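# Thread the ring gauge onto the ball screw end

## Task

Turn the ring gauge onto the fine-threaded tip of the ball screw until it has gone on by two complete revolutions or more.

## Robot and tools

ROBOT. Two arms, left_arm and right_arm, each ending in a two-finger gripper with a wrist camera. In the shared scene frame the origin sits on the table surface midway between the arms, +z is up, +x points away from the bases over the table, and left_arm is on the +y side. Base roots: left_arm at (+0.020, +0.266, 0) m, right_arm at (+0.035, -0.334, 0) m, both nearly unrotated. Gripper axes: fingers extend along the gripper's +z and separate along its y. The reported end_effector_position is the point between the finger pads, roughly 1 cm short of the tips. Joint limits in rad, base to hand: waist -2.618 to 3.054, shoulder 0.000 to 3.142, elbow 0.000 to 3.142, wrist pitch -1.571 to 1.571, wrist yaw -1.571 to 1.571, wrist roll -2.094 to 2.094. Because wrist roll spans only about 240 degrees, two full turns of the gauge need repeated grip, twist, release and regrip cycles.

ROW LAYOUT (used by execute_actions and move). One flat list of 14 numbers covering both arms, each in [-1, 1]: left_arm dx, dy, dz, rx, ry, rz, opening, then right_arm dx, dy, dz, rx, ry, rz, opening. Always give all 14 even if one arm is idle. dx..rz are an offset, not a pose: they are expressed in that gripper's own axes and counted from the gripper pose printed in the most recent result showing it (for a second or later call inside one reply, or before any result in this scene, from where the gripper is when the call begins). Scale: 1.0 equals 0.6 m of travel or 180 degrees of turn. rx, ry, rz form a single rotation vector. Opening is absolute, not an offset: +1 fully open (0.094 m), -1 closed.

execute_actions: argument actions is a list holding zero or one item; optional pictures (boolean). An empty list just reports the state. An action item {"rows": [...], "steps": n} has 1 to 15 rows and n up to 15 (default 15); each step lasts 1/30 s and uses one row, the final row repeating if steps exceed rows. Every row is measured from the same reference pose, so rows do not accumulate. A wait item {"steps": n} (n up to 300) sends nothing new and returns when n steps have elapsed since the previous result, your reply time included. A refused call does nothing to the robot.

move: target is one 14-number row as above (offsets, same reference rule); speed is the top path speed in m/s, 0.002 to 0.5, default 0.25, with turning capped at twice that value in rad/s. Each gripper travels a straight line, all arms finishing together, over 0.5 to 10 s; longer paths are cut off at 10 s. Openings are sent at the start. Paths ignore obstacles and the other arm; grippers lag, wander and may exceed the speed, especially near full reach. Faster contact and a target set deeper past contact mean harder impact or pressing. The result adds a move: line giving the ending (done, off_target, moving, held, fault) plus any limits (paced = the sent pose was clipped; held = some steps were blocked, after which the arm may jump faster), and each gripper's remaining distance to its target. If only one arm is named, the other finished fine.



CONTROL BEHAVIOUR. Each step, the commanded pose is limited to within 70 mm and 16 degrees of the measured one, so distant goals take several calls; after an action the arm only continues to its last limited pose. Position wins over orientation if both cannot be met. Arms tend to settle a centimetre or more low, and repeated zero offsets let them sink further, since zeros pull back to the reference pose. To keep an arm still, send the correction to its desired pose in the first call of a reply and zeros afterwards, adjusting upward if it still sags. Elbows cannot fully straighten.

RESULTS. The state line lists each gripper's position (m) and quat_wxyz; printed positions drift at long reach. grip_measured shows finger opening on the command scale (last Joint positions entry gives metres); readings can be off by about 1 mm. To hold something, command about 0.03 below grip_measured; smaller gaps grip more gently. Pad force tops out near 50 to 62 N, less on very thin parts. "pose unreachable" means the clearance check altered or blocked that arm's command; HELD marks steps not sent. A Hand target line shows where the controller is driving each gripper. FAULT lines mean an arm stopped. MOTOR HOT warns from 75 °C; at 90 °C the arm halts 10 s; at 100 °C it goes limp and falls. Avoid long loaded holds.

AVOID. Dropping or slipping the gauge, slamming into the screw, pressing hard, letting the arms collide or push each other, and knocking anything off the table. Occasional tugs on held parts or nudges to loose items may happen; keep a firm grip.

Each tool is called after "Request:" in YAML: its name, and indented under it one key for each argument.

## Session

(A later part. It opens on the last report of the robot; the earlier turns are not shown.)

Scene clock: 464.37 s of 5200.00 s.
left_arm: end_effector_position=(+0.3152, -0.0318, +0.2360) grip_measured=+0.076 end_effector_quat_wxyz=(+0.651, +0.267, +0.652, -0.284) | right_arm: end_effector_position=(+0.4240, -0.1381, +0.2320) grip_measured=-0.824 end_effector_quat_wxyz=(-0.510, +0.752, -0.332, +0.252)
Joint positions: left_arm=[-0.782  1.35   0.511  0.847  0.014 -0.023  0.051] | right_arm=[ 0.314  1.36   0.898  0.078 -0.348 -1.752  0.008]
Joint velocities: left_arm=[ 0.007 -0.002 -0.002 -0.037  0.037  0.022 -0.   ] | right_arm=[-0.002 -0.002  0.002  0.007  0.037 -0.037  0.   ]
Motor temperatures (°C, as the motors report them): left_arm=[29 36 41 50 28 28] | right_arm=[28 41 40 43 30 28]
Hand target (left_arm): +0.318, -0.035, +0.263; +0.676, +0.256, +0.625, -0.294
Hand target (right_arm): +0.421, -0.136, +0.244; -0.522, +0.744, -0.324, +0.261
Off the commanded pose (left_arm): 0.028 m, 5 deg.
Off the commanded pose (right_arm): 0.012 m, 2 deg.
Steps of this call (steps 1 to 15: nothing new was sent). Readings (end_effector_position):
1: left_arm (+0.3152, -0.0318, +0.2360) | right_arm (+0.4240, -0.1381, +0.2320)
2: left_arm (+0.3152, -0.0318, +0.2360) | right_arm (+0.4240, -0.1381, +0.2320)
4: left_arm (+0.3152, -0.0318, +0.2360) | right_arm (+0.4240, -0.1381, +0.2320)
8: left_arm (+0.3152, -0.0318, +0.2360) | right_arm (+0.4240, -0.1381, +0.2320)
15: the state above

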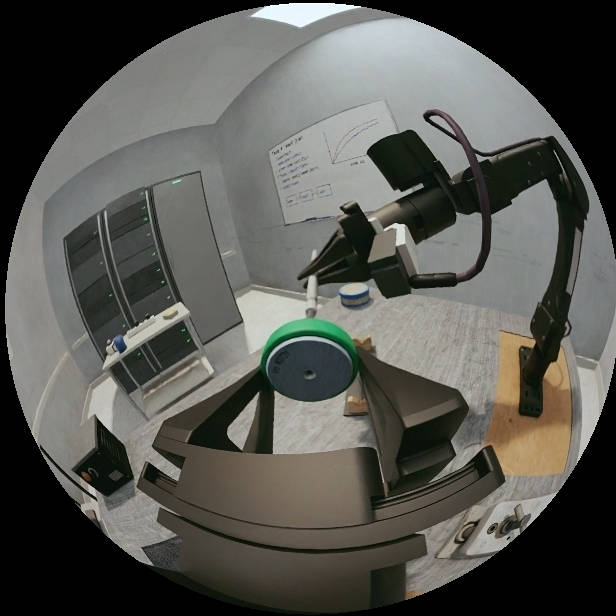

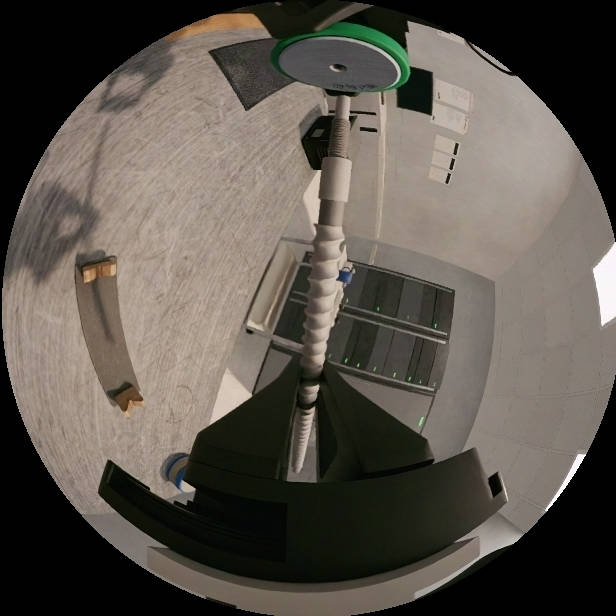

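Request:
execute_actions:
  actions:
    - {"rows": [[-0.047,0,0.007,0,-0.028,0,0.035, -0.008,-0.018,-0.009,0.012,0,-0.003,-0.87],[-0.0495,0,0.007,0,-0.0295,0,0.035, -0.011,-0.018,-0.009,0.012,0,-0.003,-0.87],[-0.0495,0,0.007,0,-0.0295,0,0.035, -0.014,-0.018,-0.009,0.012,0,-0.003,-0.87],[-0.0495,0,0.007,0,-0.0295,0,0.035, -0.017,-0.018,-0.009,0.012,0,-0.003,-0.87],[-0.0495,0,0.007,0,-0.0295,0,0.035, -0.020,-0.018,-0.009,0.012,0,-0.003,-0.87],[-0.0495,0,0.007,0,-0.0295,0,0.035, -0.022,-0.018,-0.009,0.012,0,-0.003,-0.87]], "steps": 15}
  pictures: false

Request:
wait:
  seconds: 0.5

Request:
zoom_image:
  camera: "cam_right_wrist"
  region: [270, 10, 420, 200]

Request:
zoom_image:
  camera: "cam_left_wrist"
  region: [250, 240, 380, 410]

Scene clock: 482.00 s of 5200.00 s.
left_arm: end_effector_position=(+0.3152, -0.0317, +0.2379) grip_measured=+0.076 end_effector_quat_wxyz=(+0.653, +0.266, +0.649, -0.285) | right_arm: end_effector_position=(+0.4168, -0.1298, +0.2299) grip_measured=-0.824 end_effector_quat_wxyz=(-0.509, +0.755, -0.330, +0.251)
Joint positions: left_arm=[-0.782  1.35   0.511  0.854  0.014 -0.023  0.051] | right_arm=[ 0.348  1.347  0.882  0.08  -0.321 -1.744  0.008]
Joint velocities: left_arm=[ 0.002  0.007 -0.012 -0.022 -0.007 -0.037 -0.   ] | right_arm=[ 0.007 -0.002  0.002 -0.022  0.037  0.037 -0.002]
Motor temperatures (°C, as the motors report them): left_arm=[29 36 41 52 28 28] | right_arm=[28 41 40 44 30 28]
Hand target (left_arm): +0.317, -0.033, +0.265; +0.680, +0.254, +0.621, -0.295
Hand target (right_arm): +0.414, -0.129, +0.243; -0.523, +0.744, -0.324, +0.261
Off the commanded pose (left_arm): 0.028 m, 5 deg.
Off the commanded pose (right_arm): 0.014 m, 2 deg.
Steps of this call (steps 1 to 90: nothing new was sent; then 14.13 s passed at rest; steps 91 to 105: all 15 steps of this action). Readings (end_effector_position):
91: left_arm (+0.3152, -0.0318, +0.2361) | right_arm (+0.4240, -0.1382, +0.2320)
92: left_arm (+0.3152, -0.0318, +0.2363) | right_arm (+0.4241, -0.1382, +0.2320)
94: left_arm (+0.3152, -0.0318, +0.2368) | right_arm (+0.4229, -0.1366, +0.2313)
98: left_arm (+0.3152, -0.0317, +0.2376) | right_arm (+0.4171, -0.1303, +0.2296)
105: the state above

Scene clock: 482.50 s of 5200.00 s.
left_arm: end_effector_position=(+0.3152, -0.0317, +0.2380) grip_measured=+0.076 end_effector_quat_wxyz=(+0.653, +0.266, +0.649, -0.285) | right_arm: end_effector_position=(+0.4171, -0.1302, +0.2298) grip_measured=-0.824 end_effector_quat_wxyz=(-0.508, +0.754, -0.331, +0.252)
Joint positions: left_arm=[-0.782  1.35   0.511  0.855  0.014 -0.023  0.051] | right_arm=[ 0.348  1.347  0.882  0.08  -0.317 -1.743  0.008]
Joint velocities: left_arm=[-0.012 -0.002 -0.012 -0.007 -0.037 -0.051 -0.001] | right_arm=[-0.002  0.007  0.002 -0.037  0.037  0.007 -0.   ]
Motor temperatures (°C, as the motors report them): left_arm=[29 36 41 52 28 28] | right_arm=[28 41 40 44 30 28]
Hand target (left_arm): +0.317, -0.033, +0.265; +0.680, +0.254, +0.621, -0.295
Hand target (right_arm): +0.414, -0.129, +0.243; -0.523, +0.744, -0.324, +0.261
Off the commanded pose (left_arm): 0.028 m, 5 deg.
Off the commanded pose (right_arm): 0.014 m, 2 deg.
Steps of this call (steps 1 to 15: nothing new was sent). Readings (end_effector_position):
1: left_arm (+0.3152, -0.0317, +0.2379) | right_arm (+0.4168, -0.1299, +0.2298)
2: left_arm (+0.3152, -0.0317, +0.2380) | right_arm (+0.4169, -0.1299, +0.2298)
4: left_arm (+0.3152, -0.0317, +0.2380) | right_arm (+0.4170, -0.1300, +0.2298)
8: left_arm (+0.3152, -0.0317, +0.2380) | right_arm (+0.4170, -0.1301, +0.2298)
15: the state above

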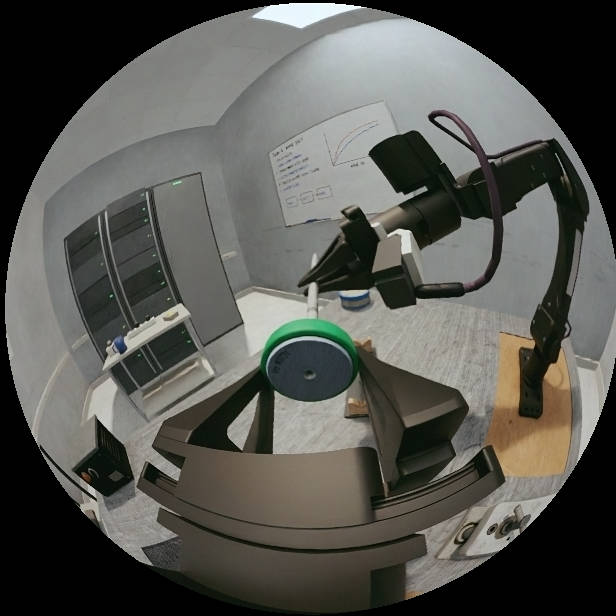

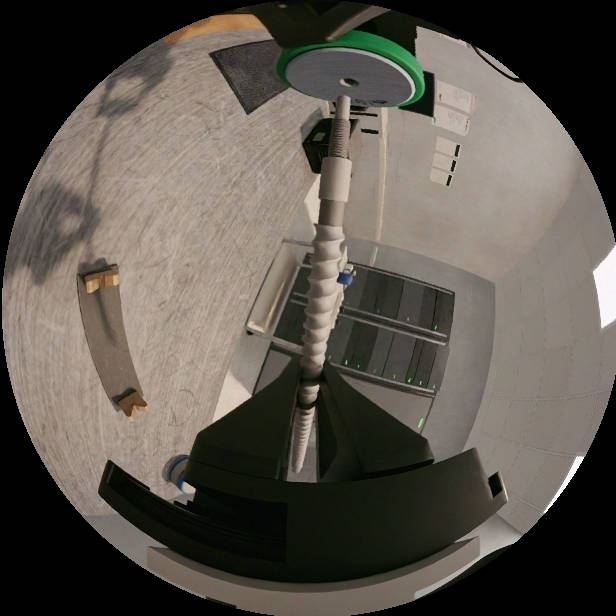

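Region (270, 10, 420, 200) of cam_right_wrist's 616x616 image, scaled by 2.653, with more detail than that image has; it fills the left 398 columns of this view, and the rest is white.

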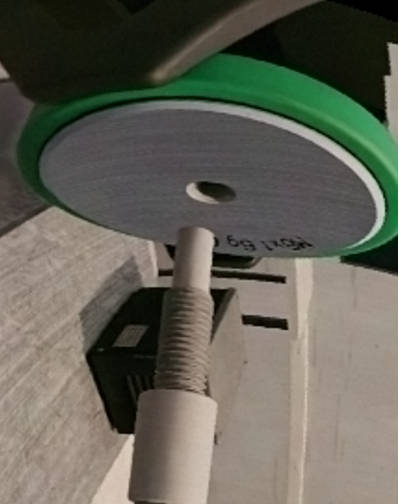

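Region (250, 240, 380, 410) of cam_left_wrist's 616x616 image, scaled by 2.965, with more detail than that image has; it fills the left 385 columns of this view, and the rest is white.

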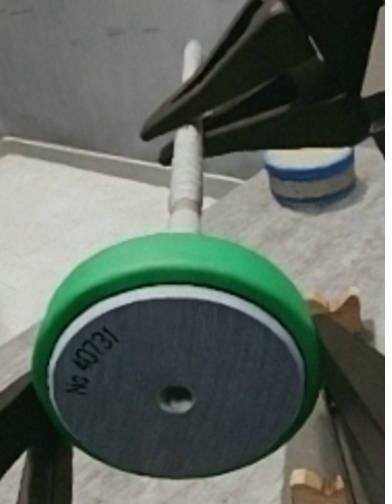

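Request:
execute_actions:
  actions:
    - {"rows": [[-0.0462,0,0.0065,0,-0.027,0,0.035, -0.006,-0.023,-0.010,0.015,0.001,-0.004,-0.87],[-0.0462,0,0.0065,0,-0.027,0,0.035, -0.008,-0.025,-0.010,0.0165,0.001,-0.0045,-0.87],[-0.0462,0,0.0065,0,-0.027,0,0.035, -0.010,-0.0268,-0.010,0.0177,0.0014,-0.0048,-0.87],[-0.0462,0,0.0065,0,-0.027,0,0.035, -0.012,-0.0268,-0.010,0.0177,0.0014,-0.0048,-0.87],[-0.0462,0,0.0065,0,-0.027,0,0.035, -0.0135,-0.0268,-0.010,0.0177,0.0014,-0.0048,-0.87]], "steps": 15}
  pictures: false

Request:
wait:
  seconds: 0.5

Request:
zoom_image:
  camera: "cam_right_wrist"
  region: [290, 40, 400, 170]

Request:
zoom_image:
  camera: "cam_left_wrist"
  region: [250, 240, 380, 410]

Scene clock: 501.60 s of 5200.00 s.
left_arm: end_effector_position=(+0.3152, -0.0317, +0.2380) grip_measured=+0.076 end_effector_quat_wxyz=(+0.653, +0.266, +0.649, -0.285) | right_arm: end_effector_position=(+0.4144, -0.1253, +0.2330) grip_measured=-0.824 end_effector_quat_wxyz=(-0.512, +0.752, -0.326, +0.257)
Joint positions: left_arm=[-0.782  1.35   0.511  0.855  0.014 -0.023  0.051] | right_arm=[ 0.368  1.339  0.876  0.094 -0.3   -1.741  0.008]
Joint velocities: left_arm=[-0.002  0.002  0.002  0.11   0.007 -0.022  0.   ] | right_arm=[-0.002 -0.012  0.007 -0.007  0.037  0.022 -0.001]
Motor temperatures (°C, as the motors report them): left_arm=[29 36 42 54 28 28] | right_arm=[28 41 40 45 30 28]
Hand target (left_arm): +0.317, -0.033, +0.265; +0.680, +0.254, +0.621, -0.296
Hand target (right_arm): +0.412, -0.124, +0.247; -0.526, +0.742, -0.319, +0.266
Off the commanded pose (left_arm): 0.028 m, 5 deg.
Off the commanded pose (right_arm): 0.014 m, 2 deg.
Steps of this call (steps 1 to 90: nothing new was sent; then 15.60 s passed at rest; steps 91 to 105: all 15 steps of this action). Readings (end_effector_position):
91: left_arm (+0.3152, -0.0317, +0.2380) | right_arm (+0.4172, -0.1302, +0.2299)
92: left_arm (+0.3152, -0.0317, +0.2380) | right_arm (+0.4173, -0.1302, +0.2301)
94: left_arm (+0.3152, -0.0317, +0.2380) | right_arm (+0.4172, -0.1289, +0.2309)
98: left_arm (+0.3152, -0.0317, +0.2380) | right_arm (+0.4145, -0.1251, +0.2326)
105: the state above

Scene clock: 502.10 s of 5200.00 s.
left_arm: end_effector_position=(+0.3152, -0.0317, +0.2380) grip_measured=+0.076 end_effector_quat_wxyz=(+0.653, +0.266, +0.649, -0.285) | right_arm: end_effector_position=(+0.4146, -0.1255, +0.2331) grip_measured=-0.824 end_effector_quat_wxyz=(-0.512, +0.752, -0.326, +0.257)
Joint positions: left_arm=[-0.782  1.35   0.511  0.855  0.014 -0.023  0.051] | right_arm=[ 0.368  1.339  0.876  0.095 -0.298 -1.741  0.008]
Joint velocities: left_arm=[ 0.012 -0.007 -0.002  0.007 -0.007  0.007  0.   ] | right_arm=[-0.007 -0.007  0.007 -0.022 -0.066  0.066 -0.   ]
Motor temperatures (°C, as the motors report them): left_arm=[29 36 42 54 28 28] | right_arm=[28 41 40 45 30 28]
Hand target (left_arm): +0.317, -0.033, +0.265; +0.680, +0.254, +0.621, -0.296
Hand target (right_arm): +0.412, -0.124, +0.247; -0.526, +0.742, -0.319, +0.266
Off the commanded pose (left_arm): 0.028 m, 5 deg.
Off the commanded pose (right_arm): 0.014 m, 2 deg.
Steps of this call (steps 1 to 15: nothing new was sent). Readings (end_effector_position):
1: left_arm (+0.3152, -0.0317, +0.2380) | right_arm (+0.4144, -0.1253, +0.2330)
2: left_arm (+0.3152, -0.0317, +0.2380) | right_arm (+0.4145, -0.1253, +0.2331)
4: left_arm (+0.3152, -0.0317, +0.2380) | right_arm (+0.4145, -0.1254, +0.2331)
8: left_arm (+0.3152, -0.0317, +0.2380) | right_arm (+0.4146, -0.1254, +0.2331)
15: the state above

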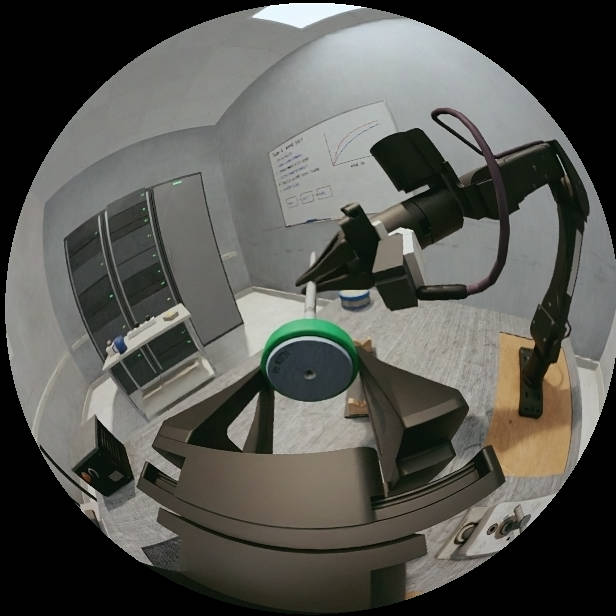

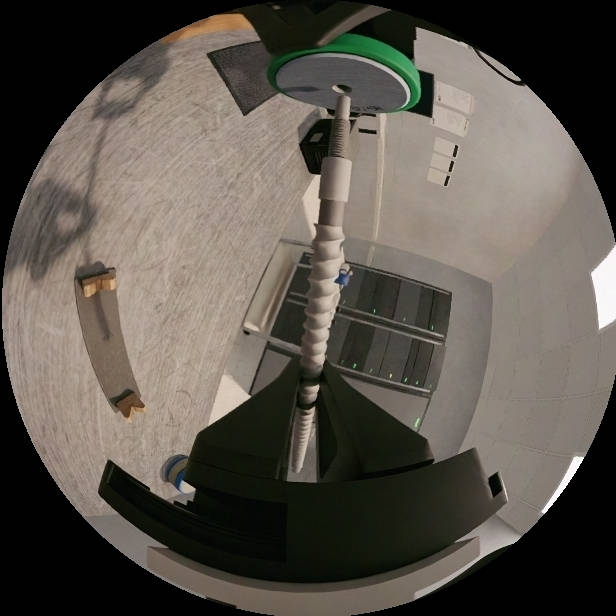

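Region (290, 40, 400, 170) of cam_right_wrist's 616x616 image, scaled by 3.877, with more detail than that image has; it fills the left 426 columns of this view, and the rest is white.

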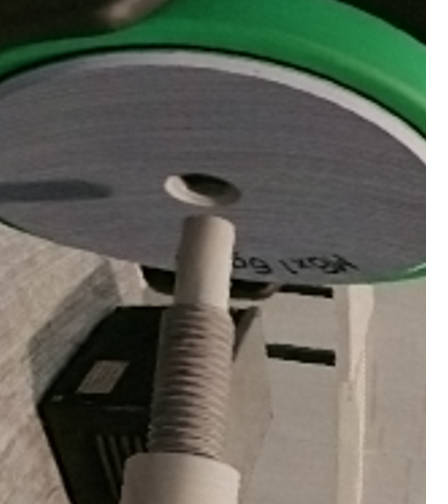

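Region (250, 240, 380, 410) of cam_left_wrist's 616x616 image, scaled by 2.965, with more detail than that image has; it fills the left 385 columns of this view, and the rest is white.

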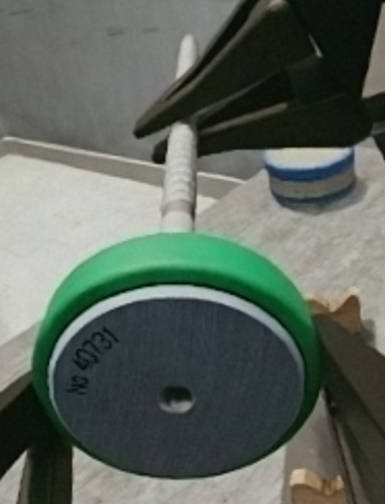

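Request:
execute_actions:
  actions:
    - {"rows": [[-0.0462,0.0025,0.0065,-0.0025,-0.027,0,0.035, -0.0045,-0.0215,-0.010,0.0135,0.001,-0.0035,-0.87],[-0.0462,0.0047,0.0065,-0.005,-0.027,0,0.035, -0.0045,-0.0215,-0.010,0.0135,0.001,-0.0035,-0.87]], "steps": 15}
  pictures: false

Request:
wait:
  seconds: 0.5

Request:
zoom_image:
  camera: "cam_right_wrist"
  region: [290, 40, 400, 170]

Request:
zoom_image:
  camera: "cam_left_wrist"
  region: [250, 240, 380, 410]

Scene clock: 516.07 s of 5200.00 s.
left_arm: end_effector_position=(+0.3164, -0.0305, +0.2380) grip_measured=+0.076 end_effector_quat_wxyz=(+0.655, +0.263, +0.651, -0.282) | right_arm: end_effector_position=(+0.4147, -0.1256, +0.2331) grip_measured=-0.824 end_effector_quat_wxyz=(-0.511, +0.752, -0.326, +0.258)
Joint positions: left_arm=[-0.782  1.35   0.511  0.855  0.004 -0.023  0.051] | right_arm=[ 0.368  1.339  0.876  0.095 -0.297 -1.741  0.008]
Joint velocities: left_arm=[-0.007 -0.027 -0.007 -0.037  0.007 -0.022  0.   ] | right_arm=[-0.007 -0.002  0.012  0.007 -0.037 -0.022  0.001]
Motor temperatures (°C, as the motors report them): left_arm=[29 36 42 55 28 28] | right_arm=[28 41 40 46 30 28]
Hand target (left_arm): +0.319, -0.031, +0.265; +0.682, +0.249, +0.623, -0.291
Hand target (right_arm): +0.412, -0.124, +0.247; -0.525, +0.742, -0.317, +0.268
Off the commanded pose (left_arm): 0.028 m, 5 deg.
Off the commanded pose (right_arm): 0.014 m, 3 deg.
Steps of this call (steps 1 to 90: nothing new was sent; then 10.47 s passed at rest; steps 91 to 105: all 15 steps of this action). Readings (end_effector_position):
91: left_arm (+0.3152, -0.0317, +0.2380) | right_arm (+0.4146, -0.1255, +0.2332)
92: left_arm (+0.3154, -0.0316, +0.2380) | right_arm (+0.4147, -0.1255, +0.2332)
94: left_arm (+0.3158, -0.0311, +0.2380) | right_arm (+0.4147, -0.1256, +0.2331)
98: left_arm (+0.3163, -0.0307, +0.2380) | right_arm (+0.4147, -0.1256, +0.2331)
105: the state above

Scene clock: 516.57 s of 5200.00 s.
left_arm: end_effector_position=(+0.3165, -0.0305, +0.2380) grip_measured=+0.076 end_effector_quat_wxyz=(+0.655, +0.262, +0.651, -0.281) | right_arm: end_effector_position=(+0.4148, -0.1257, +0.2331) grip_measured=-0.824 end_effector_quat_wxyz=(-0.511, +0.752, -0.326, +0.258)
Joint positions: left_arm=[-0.782  1.35   0.511  0.855  0.004 -0.023  0.051] | right_arm=[ 0.368  1.339  0.876  0.095 -0.297 -1.741  0.008]
Joint velocities: left_arm=[ 0.002 -0.002 -0.002  0.022 -0.066  0.037 -0.001] | right_arm=[-0.002  0.002  0.007 -0.007 -0.081  0.037  0.   ]
Motor temperatures (°C, as the motors report them): left_arm=[29 36 42 55 28 28] | right_arm=[28 41 40 46 30 28]
Hand target (left_arm): +0.319, -0.031, +0.265; +0.682, +0.249, +0.623, -0.291
Hand target (right_arm): +0.412, -0.124, +0.247; -0.525, +0.742, -0.317, +0.268
Off the commanded pose (left_arm): 0.028 m, 5 deg.
Off the commanded pose (right_arm): 0.014 m, 3 deg.
Steps of this call (steps 1 to 15: nothing new was sent). Readings (end_effector_position):
1: left_arm (+0.3164, -0.0305, +0.2380) | right_arm (+0.4147, -0.1256, +0.2331)
2: left_arm (+0.3165, -0.0305, +0.2380) | right_arm (+0.4147, -0.1256, +0.2331)
4: left_arm (+0.3165, -0.0305, +0.2380) | right_arm (+0.4147, -0.1256, +0.2331)
8: left_arm (+0.3165, -0.0305, +0.2380) | right_arm (+0.4148, -0.1257, +0.2331)
15: the state above

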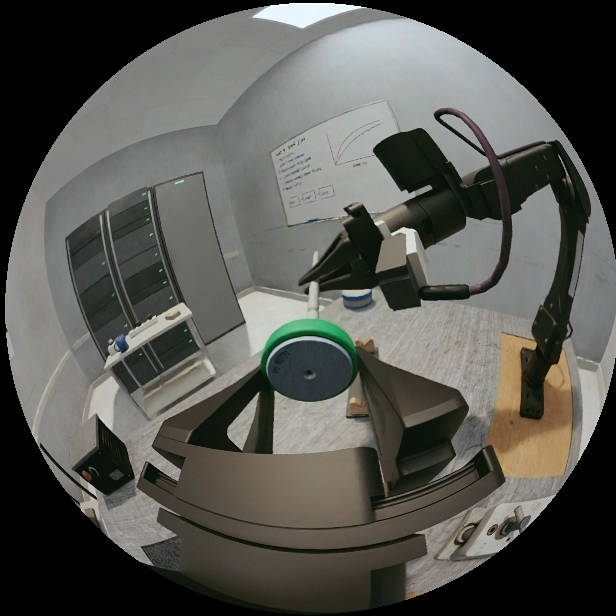

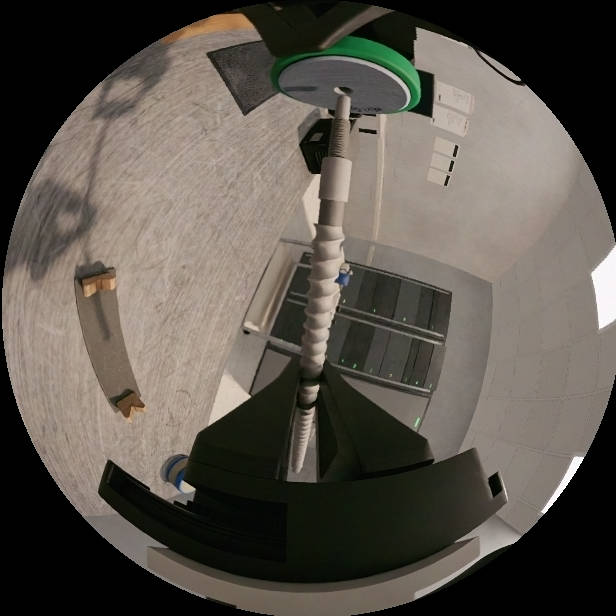

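Region (290, 40, 400, 170) of cam_right_wrist's 616x616 image, scaled by 3.877, with more detail than that image has; it fills the left 426 columns of this view, and the rest is white.

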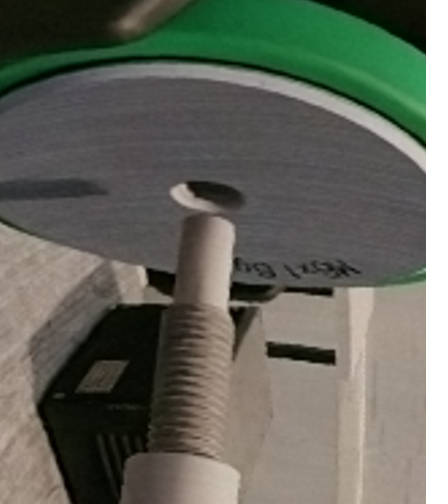

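Region (250, 240, 380, 410) of cam_left_wrist's 616x616 image, scaled by 2.965, with more detail than that image has; it fills the left 385 columns of this view, and the rest is white.

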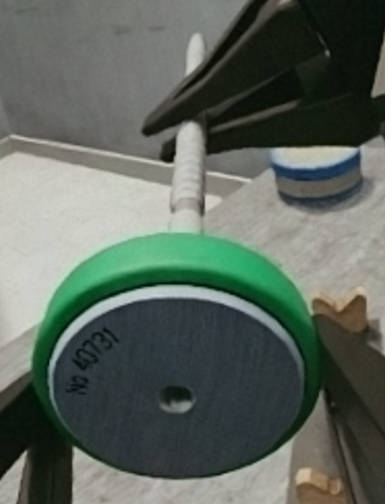

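Request:
execute_actions:
  actions:
    - {"rows": [[-0.0462,0.0017,0.0065,-0.002,-0.027,0,0.035, -0.006,-0.0215,-0.010,0.0135,0.001,-0.0035,-0.87],[-0.0462,0.0017,0.0065,-0.002,-0.027,0,0.035, -0.0075,-0.0215,-0.010,0.0135,0.001,-0.0035,-0.87],[-0.0462,0.0017,0.0065,-0.002,-0.027,0,0.035, -0.009,-0.0215,-0.0105,0.0135,0.001,-0.0035,-0.87],[-0.0462,0.0017,0.0065,-0.002,-0.027,0,0.035, -0.0105,-0.0215,-0.0105,0.0135,0.001,-0.0035,-0.87],[-0.0462,0.0017,0.0065,-0.002,-0.027,0,0.035, -0.012,-0.0215,-0.0105,0.0135,0.001,-0.0035,-0.87],[-0.0462,0.0017,0.0065,-0.002,-0.027,0,0.035, -0.0135,-0.0215,-0.011,0.0135,0.001,-0.0035,-0.87],[-0.0462,0.0017,0.0065,-0.002,-0.027,0,0.035, -0.015,-0.0215,-0.011,0.0135,0.001,-0.0035,-0.87],[-0.0462,0.0017,0.0065,-0.002,-0.027,0,0.035, -0.0165,-0.0215,-0.011,0.0135,0.001,-0.0035,-0.87],[-0.0462,0.0017,0.0065,-0.002,-0.027,0,0.035, -0.018,-0.0215,-0.011,0.0135,0.001,-0.0035,-0.87]], "steps": 15}
  pictures: false

Request:
wait:
  seconds: 0.5

Request:
zoom_image:
  camera: "cam_right_wrist"
  region: [290, 40, 400, 170]

Request:
zoom_image:
  camera: "cam_left_wrist"
  region: [250, 240, 380, 410]

Scene clock: 526.63 s of 5200.00 s.
left_arm: end_effector_position=(+0.3166, -0.0303, +0.2383) grip_measured=+0.076 end_effector_quat_wxyz=(+0.655, +0.262, +0.650, -0.281) | right_arm: end_effector_position=(+0.4099, -0.1205, +0.2339) grip_measured=-0.824 end_effector_quat_wxyz=(-0.511, +0.752, -0.325, +0.261)
Joint positions: left_arm=[-0.782  1.35   0.511  0.856  0.003 -0.023  0.051] | right_arm=[ 0.395  1.327  0.868  0.096 -0.269 -1.736  0.008]
Joint velocities: left_arm=[ 0.007 -0.022  0.007 -0.051 -0.081 -0.007 -0.   ] | right_arm=[ 0.027  0.012 -0.012  0.022 -0.022  0.022 -0.   ]
Motor temperatures (°C, as the motors report them): left_arm=[29 36 42 55 28 28] | right_arm=[28 41 40 46 30 28]
Hand target (left_arm): +0.319, -0.031, +0.265; +0.682, +0.249, +0.623, -0.290
Hand target (right_arm): +0.406, -0.118, +0.247; -0.525, +0.742, -0.318, +0.268
Off the commanded pose (left_arm): 0.028 m, 5 deg.
Off the commanded pose (right_arm): 0.014 m, 2 deg.
Steps of this call (steps 1 to 90: nothing new was sent; then 6.57 s passed at rest; steps 91 to 105: all 15 steps of this action). Readings (end_effector_position):
91: left_arm (+0.3165, -0.0304, +0.2380) | right_arm (+0.4148, -0.1257, +0.2331)
92: left_arm (+0.3165, -0.0304, +0.2380) | right_arm (+0.4149, -0.1258, +0.2331)
94: left_arm (+0.3166, -0.0304, +0.2380) | right_arm (+0.4145, -0.1249, +0.2330)
98: left_arm (+0.3166, -0.0303, +0.2380) | right_arm (+0.4115, -0.1216, +0.2331)
105: the state above

Scene clock: 527.13 s of 5200.00 s.
left_arm: end_effector_position=(+0.3166, -0.0303, +0.2383) grip_measured=+0.076 end_effector_quat_wxyz=(+0.655, +0.262, +0.650, -0.281) | right_arm: end_effector_position=(+0.4100, -0.1206, +0.2339) grip_measured=-0.824 end_effector_quat_wxyz=(-0.511, +0.752, -0.325, +0.261)
Joint positions: left_arm=[-0.782  1.35   0.511  0.856  0.003 -0.023  0.051] | right_arm=[ 0.395  1.327  0.868  0.096 -0.268 -1.735  0.008]
Joint velocities: left_arm=[-0.007 -0.002 -0.002  0.051 -0.051  0.095  0.001] | right_arm=[ 0.002  0.012  0.017 -0.022 -0.037 -0.022  0.   ]
Motor temperatures (°C, as the motors report them): left_arm=[29 36 42 55 28 28] | right_arm=[28 41 40 46 30 28]
Hand target (left_arm): +0.319, -0.031, +0.265; +0.682, +0.249, +0.623, -0.290
Hand target (right_arm): +0.406, -0.118, +0.247; -0.525, +0.742, -0.318, +0.269
Off the commanded pose (left_arm): 0.028 m, 5 deg.
Off the commanded pose (right_arm): 0.014 m, 2 deg.
Steps of this call (steps 1 to 15: nothing new was sent). Readings (end_effector_position):
1: left_arm (+0.3166, -0.0303, +0.2383) | right_arm (+0.4100, -0.1206, +0.2339)
2: left_arm (+0.3166, -0.0303, +0.2383) | right_arm (+0.4100, -0.1206, +0.2339)
4: left_arm (+0.3166, -0.0303, +0.2383) | right_arm (+0.4100, -0.1206, +0.2339)
8: left_arm (+0.3166, -0.0303, +0.2383) | right_arm (+0.4100, -0.1206, +0.2339)
15: the state above

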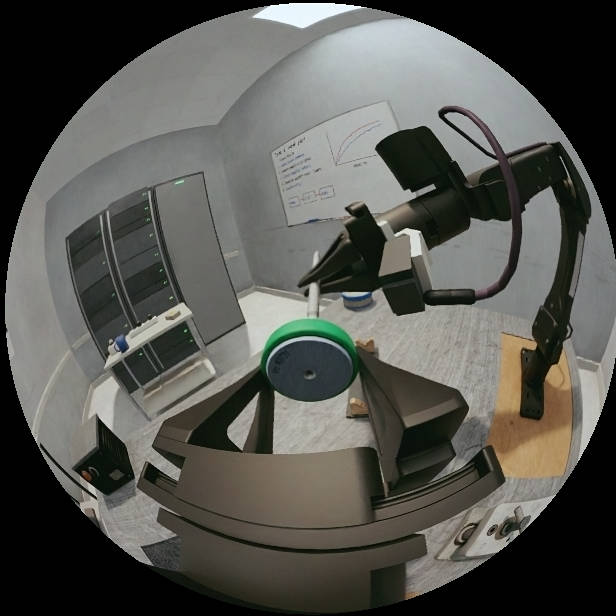

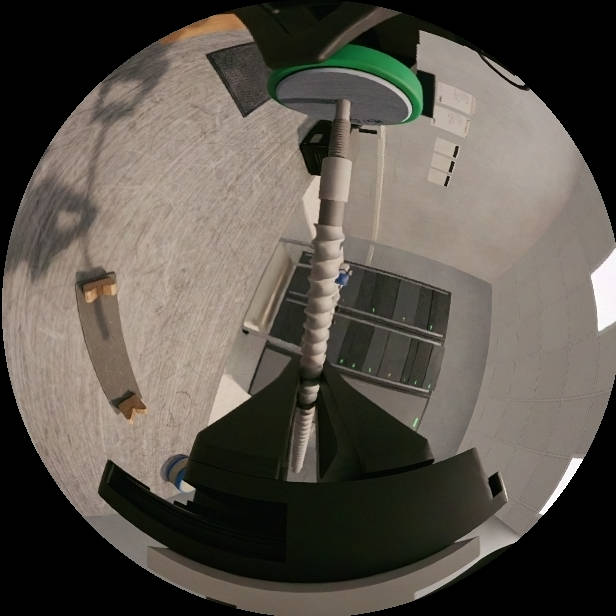

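Region (290, 40, 400, 170) of cam_right_wrist's 616x616 image, scaled by 3.877, with more detail than that image has; it fills the left 426 columns of this view, and the rest is white.

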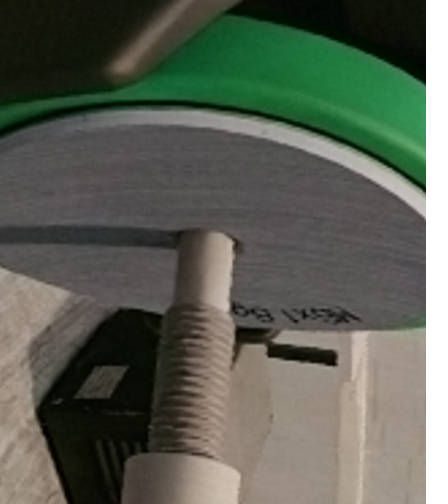

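Region (250, 240, 380, 410) of cam_left_wrist's 616x616 image, scaled by 2.965, with more detail than that image has; it fills the left 385 columns of this view, and the rest is white.

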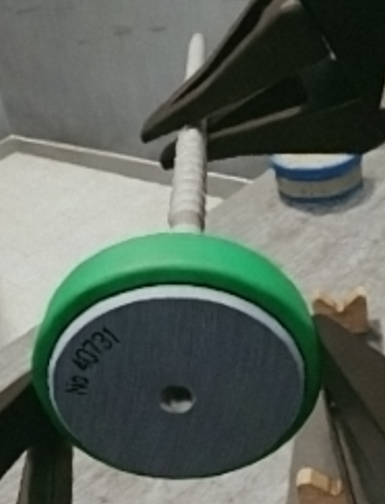

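Request:
execute_actions:
  actions:
    - {"rows": [[-0.0457,0.0013,0.0065,-0.0015,-0.0267,0,0.035, -0.008,-0.020,-0.0105,0.013,0.000,-0.003,-0.87],[-0.0457,0.0013,0.0065,-0.0015,-0.0267,0,0.035, -0.0095,-0.020,-0.0105,0.013,0.000,-0.003,-0.87],[-0.0457,0.0013,0.0065,-0.0015,-0.0267,0,0.035, -0.011,-0.020,-0.0105,0.013,0.000,-0.003,-0.87],[-0.0457,0.0013,0.0065,-0.0015,-0.0267,0,0.035, -0.0125,-0.020,-0.0105,0.013,0.000,-0.003,-0.87],[-0.0457,0.0013,0.0065,-0.0015,-0.0267,0,0.035, -0.014,-0.020,-0.0105,0.013,0.000,-0.003,-0.87],[-0.0457,0.0013,0.0065,-0.0015,-0.0267,0,0.035, -0.0155,-0.020,-0.0105,0.013,0.000,-0.003,-0.87]], "steps": 15}
  pictures: false

Request:
execute_actions:
  actions:
    - {"rows": [[0,0,0,0,0,0,0.035, 0,0,0,0,0,0,-0.87]], "steps": 10}

Request:
zoom_image:
  camera: "cam_right_wrist"
  region: [290, 40, 400, 170]

Scene clock: 547.27 s of 5200.00 s.
left_arm: end_effector_position=(+0.3167, -0.0303, +0.2383) grip_measured=+0.076 end_effector_quat_wxyz=(+0.655, +0.262, +0.650, -0.281) | right_arm: end_effector_position=(+0.4068, -0.1173, +0.2343) grip_measured=-0.824 end_effector_quat_wxyz=(-0.510, +0.751, -0.325, +0.264)
Joint positions: left_arm=[-0.782  1.35   0.511  0.856  0.002 -0.023  0.051] | right_arm=[ 0.414  1.319  0.861  0.098 -0.245 -1.731  0.008]
Joint velocities: left_arm=[-0.012  0.017  0.002  0.037  0.007  0.022  0.001] | right_arm=[-0.022 -0.002  0.002  0.007  0.066  0.022  0.001]
Motor temperatures (°C, as the motors report them): left_arm=[29 36 42 57 28 28] | right_arm=[28 41 41 47 30 28]
Hand target (left_arm): +0.319, -0.031, +0.265; +0.682, +0.249, +0.623, -0.290
Hand target (right_arm): +0.402, -0.114, +0.247; -0.524, +0.743, -0.316, +0.270
Off the commanded pose (left_arm): 0.028 m, 5 deg.
Off the commanded pose (right_arm): 0.014 m, 2 deg.
Steps of this call (steps 1 to 90: nothing new was sent; then 16.63 s passed at rest; steps 91 to 105: all 15 steps of this action). Readings (end_effector_position):
91: left_arm (+0.3166, -0.0303, +0.2383) | right_arm (+0.4099, -0.1204, +0.2339)
92: left_arm (+0.3166, -0.0303, +0.2383) | right_arm (+0.4098, -0.1202, +0.2339)
94: left_arm (+0.3166, -0.0303, +0.2383) | right_arm (+0.4092, -0.1188, +0.2338)
98: left_arm (+0.3167, -0.0303, +0.2383) | right_arm (+0.4070, -0.1170, +0.2344)
105: the state above

Scene clock: 547.60 s of 5200.00 s.
left_arm: end_effector_position=(+0.3166, -0.0304, +0.2365) grip_measured=+0.076 end_effector_quat_wxyz=(+0.653, +0.263, +0.653, -0.281) | right_arm: end_effector_position=(+0.4064, -0.1177, +0.2329) grip_measured=-0.824 end_effector_quat_wxyz=(-0.507, +0.753, -0.327, +0.263)
Joint positions: left_arm=[-0.782  1.35   0.511  0.849  0.003 -0.023  0.051] | right_arm=[ 0.414  1.319  0.861  0.092 -0.244 -1.731  0.008]
Joint velocities: left_arm=[-0.002  0.017 -0.002  0.022  0.066 -0.007 -0.001] | right_arm=[ 0.002  0.007  0.007 -0.037  0.051  0.007 -0.   ]
Motor temperatures (°C, as the motors report them): left_arm=[29 36 42 56 28 28] | right_arm=[28 41 41 47 30 28]
Hand target (left_arm): +0.317, -0.030, +0.238; +0.655, +0.262, +0.650, -0.281
Hand target (right_arm): +0.407, -0.117, +0.234; -0.510, +0.751, -0.325, +0.264
Off the commanded pose (left_arm): 0.002 m, 0 deg.
Off the commanded pose (right_arm): 0.002 m, 0 deg.
Steps of this call (steps 1 to 10: all 10 steps of this action). Readings (end_effector_position):
1: left_arm (+0.3167, -0.0303, +0.2379) | right_arm (+0.4068, -0.1173, +0.2343)
2: left_arm (+0.3167, -0.0303, +0.2376) | right_arm (+0.4067, -0.1174, +0.2341)
4: left_arm (+0.3166, -0.0303, +0.2370) | right_arm (+0.4066, -0.1176, +0.2335)
8: left_arm (+0.3166, -0.0304, +0.2365) | right_arm (+0.4064, -0.1177, +0.2329)
10: the state above

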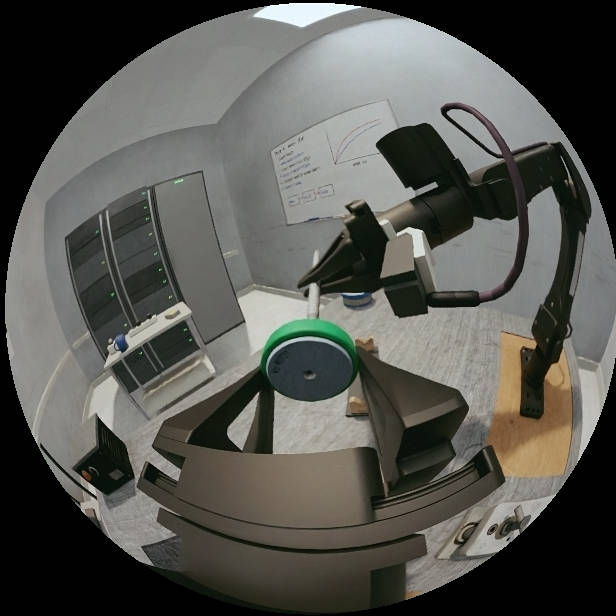

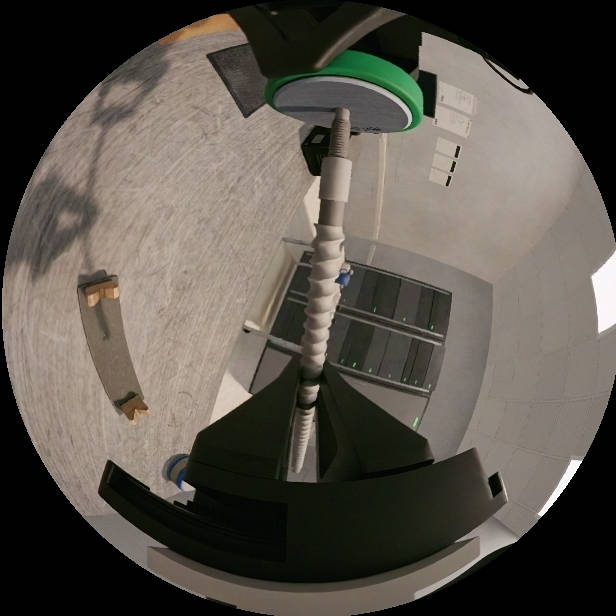

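Region (290, 40, 400, 170) of cam_right_wrist's 616x616 image, scaled by 3.877, with more detail than that image has; it fills the left 426 columns of this view, and the rest is white.

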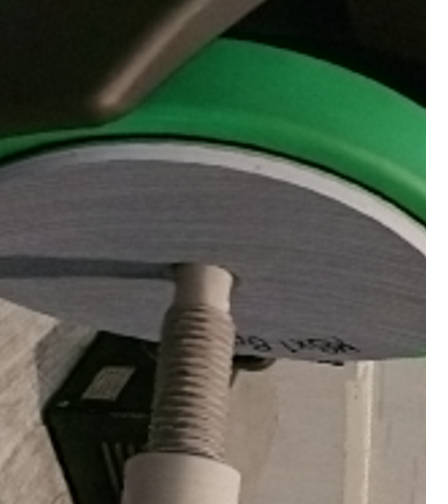

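Request:
execute_actions:
  actions:
    - {"rows": [[-0.003,0,0,0,-0.0022,-0.022,0.035, 0.0005,-0.0026,0,0.002,0.0004,-0.0008,-0.87],[-0.003,0,0,0.0001,-0.0022,-0.044,0.035, 0.0005,-0.0026,0,0.002,0.0004,-0.0008,-0.87],[-0.003,0,0,0.0002,-0.0022,-0.066,0.035, 0.0005,-0.0026,0,0.002,0.0004,-0.0008,-0.87],[-0.003,0,0,0.0003,-0.0022,-0.088,0.035, 0.0005,-0.0026,0,0.002,0.0004,-0.0008,-0.87],[-0.003,0,0,0.0004,-0.0022,-0.110,0.035, 0.0005,-0.0026,0,0.002,0.0004,-0.0008,-0.87],[-0.003,0,0,0.0005,-0.0022,-0.132,0.035, 0.0005,-0.0026,0,0.002,0.0004,-0.0008,-0.87],[-0.003,0,0,0.0005,-0.0022,-0.154,0.035, 0.0005,-0.0026,0,0.002,0.0004,-0.0008,-0.87],[-0.003,0,0,0.0006,-0.0021,-0.176,0.035, 0.0005,-0.0026,0,0.002,0.0004,-0.0008,-0.87],[-0.003,0,0,0.0007,-0.0021,-0.198,0.035, 0.0005,-0.0026,0,0.002,0.0004,-0.0008,-0.87],[-0.003,0,0,0.0008,-0.0021,-0.220,0.035, 0.0005,-0.0026,0,0.002,0.0004,-0.0008,-0.87],[-0.003,0,0,0.0008,-0.0021,-0.242,0.035, 0.0005,-0.0026,0,0.002,0.0004,-0.0008,-0.87],[-0.003,0,0,0.0009,-0.002,-0.264,0.035, 0.0005,-0.0026,0,0.002,0.0004,-0.0008,-0.87],[-0.003,0,0,0.001,-0.002,-0.286,0.035, 0.0005,-0.0026,0,0.002,0.0004,-0.0008,-0.87],[-0.003,0,0,0.001,-0.002,-0.306,0.035, 0.0005,-0.0026,0,0.002,0.0004,-0.0008,-0.87]], "steps": 15}

Scene clock: 581.00 s of 5200.00 s.
left_arm: end_effector_position=(+0.3143, -0.0326, +0.2361) grip_measured=+0.076 end_effector_quat_wxyz=(+0.537, +0.066, +0.701, -0.464) | right_arm: end_effector_position=(+0.4063, -0.1181, +0.2320) grip_measured=-0.824 end_effector_quat_wxyz=(-0.506, +0.754, -0.327, +0.263)
Joint positions: left_arm=[-0.782  1.35   0.511  0.847  0.021 -0.62   0.051] | right_arm=[ 0.414  1.319  0.861  0.088 -0.242 -1.734  0.008]
Joint velocities: left_arm=[-0.002  0.012  0.012  0.051 -0.066 -1.429  0.001] | right_arm=[-0.002  0.007  0.002 -0.051 -0.007 -0.022 -0.   ]
Motor temperatures (°C, as the motors report them): left_arm=[29 36 41 55 28 28] | right_arm=[28 40 41 47 30 28]
Hand target (left_arm): +0.317, -0.030, +0.238; +0.491, -0.011, +0.702, -0.517
Hand target (right_arm): +0.407, -0.118, +0.234; -0.509, +0.751, -0.325, +0.265
Off the commanded pose (left_arm): 0.004 m, 21 deg; orientation clipped at the last step of the last action.
Off the commanded pose (right_arm): 0.003 m, 1 deg.
Steps of this call (steps 1 to 90: nothing new was sent; then 29.90 s passed at rest; steps 91 to 105: all 15 steps of this action). Readings (end_effector_position):
91: left_arm (+0.3165, -0.0305, +0.2364) | right_arm (+0.4064, -0.1178, +0.2328)
92: left_arm (+0.3163, -0.0307, +0.2364) | right_arm (+0.4064, -0.1178, +0.2328)
94: left_arm (+0.3161, -0.0309, +0.2362) | right_arm (+0.4064, -0.1179, +0.2326)
98: left_arm (+0.3154, -0.0315, +0.2361) | right_arm (+0.4063, -0.1179, +0.2324)
105: the state above

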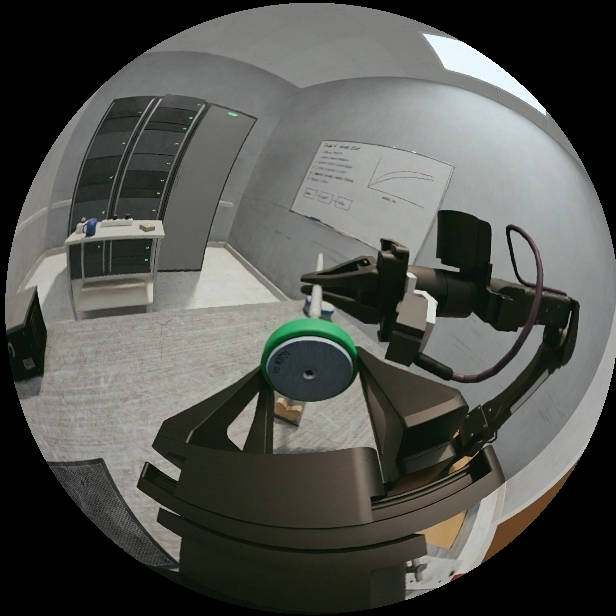

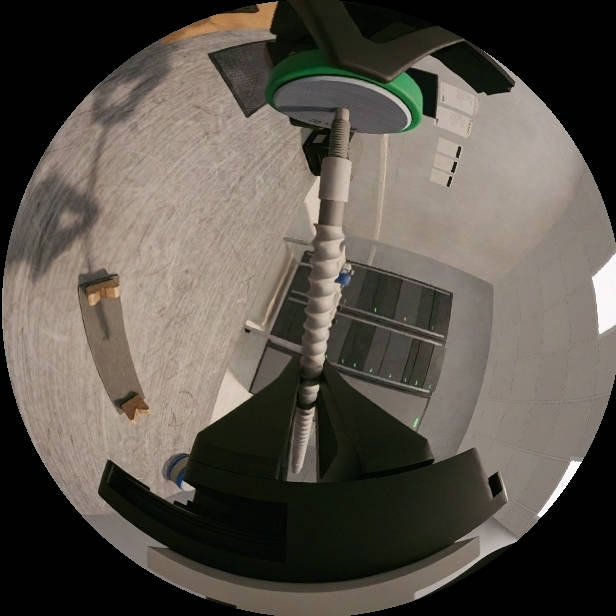

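Request:
execute_actions:
  actions: []

Request:
zoom_image:
  camera: "cam_right_wrist"
  region: [260, 20, 430, 190]

Scene clock: 602.07 s of 5200.00 s.
left_arm: end_effector_position=(+0.3136, -0.0333, +0.2361) grip_measured=+0.076 end_effector_quat_wxyz=(+0.487, -0.003, +0.704, -0.517) | right_arm: end_effector_position=(+0.4062, -0.1183, +0.2314) grip_measured=-0.824 end_effector_quat_wxyz=(-0.504, +0.755, -0.327, +0.263)
Joint positions: left_arm=[-0.782  1.35   0.511  0.847  0.026 -0.819  0.051] | right_arm=[ 0.414  1.319  0.861  0.086 -0.242 -1.736  0.008]
Joint velocities: left_arm=[-0.002  0.022 -0.007  0.081 -0.007 -0.007  0.   ] | right_arm=[-0.012 -0.017 -0.012 -0.037 -0.037  0.007 -0.   ]
Motor temperatures (°C, as the motors report them): left_arm=[29 36 41 55 28 28] | right_arm=[28 40 41 47 30 28]
Hand target (left_arm): +0.317, -0.030, +0.238; +0.491, -0.011, +0.702, -0.517
Hand target (right_arm): +0.407, -0.118, +0.234; -0.509, +0.751, -0.325, +0.265
Off the commanded pose (left_arm): 0.005 m, 10 deg; orientation clipped at the last step of the last action.
Off the commanded pose (right_arm): 0.003 m, 1 deg.
Steps of this call (steps 1 to 90: nothing new was sent; then 18.07 s passed at rest). Readings (end_effector_position):
1: left_arm (+0.3142, -0.0327, +0.2361) | right_arm (+0.4062, -0.1182, +0.2319)
2: left_arm (+0.3141, -0.0328, +0.2361) | right_arm (+0.4062, -0.1182, +0.2318)
4: left_arm (+0.3139, -0.0330, +0.2361) | right_arm (+0.4062, -0.1182, +0.2317)
8: left_arm (+0.3137, -0.0332, +0.2361) | right_arm (+0.4062, -0.1183, +0.2315)
90: the state above

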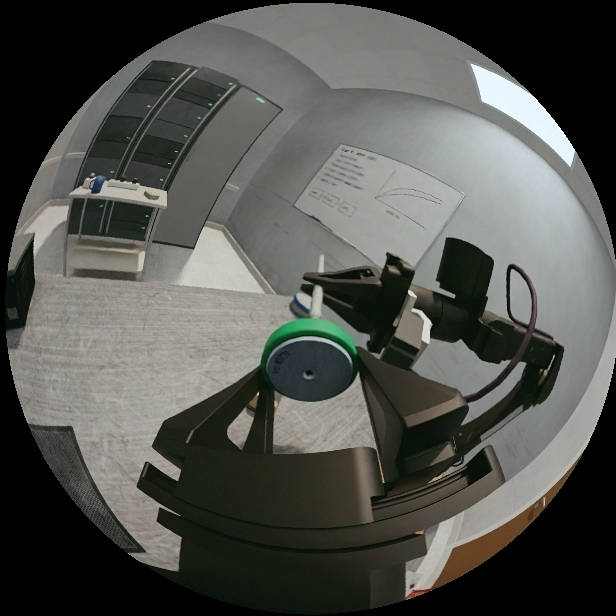

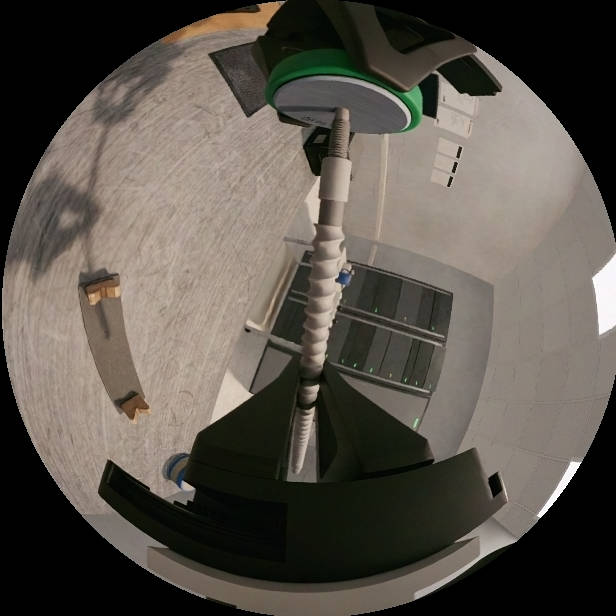

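Region (260, 20, 430, 190) of cam_right_wrist's 616x616 image, scaled by 2.965, with more detail than that image has.

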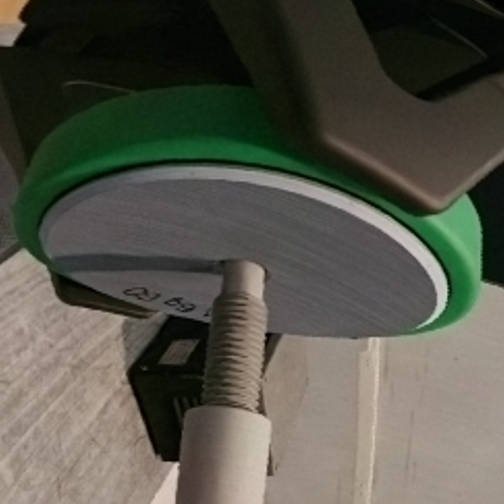

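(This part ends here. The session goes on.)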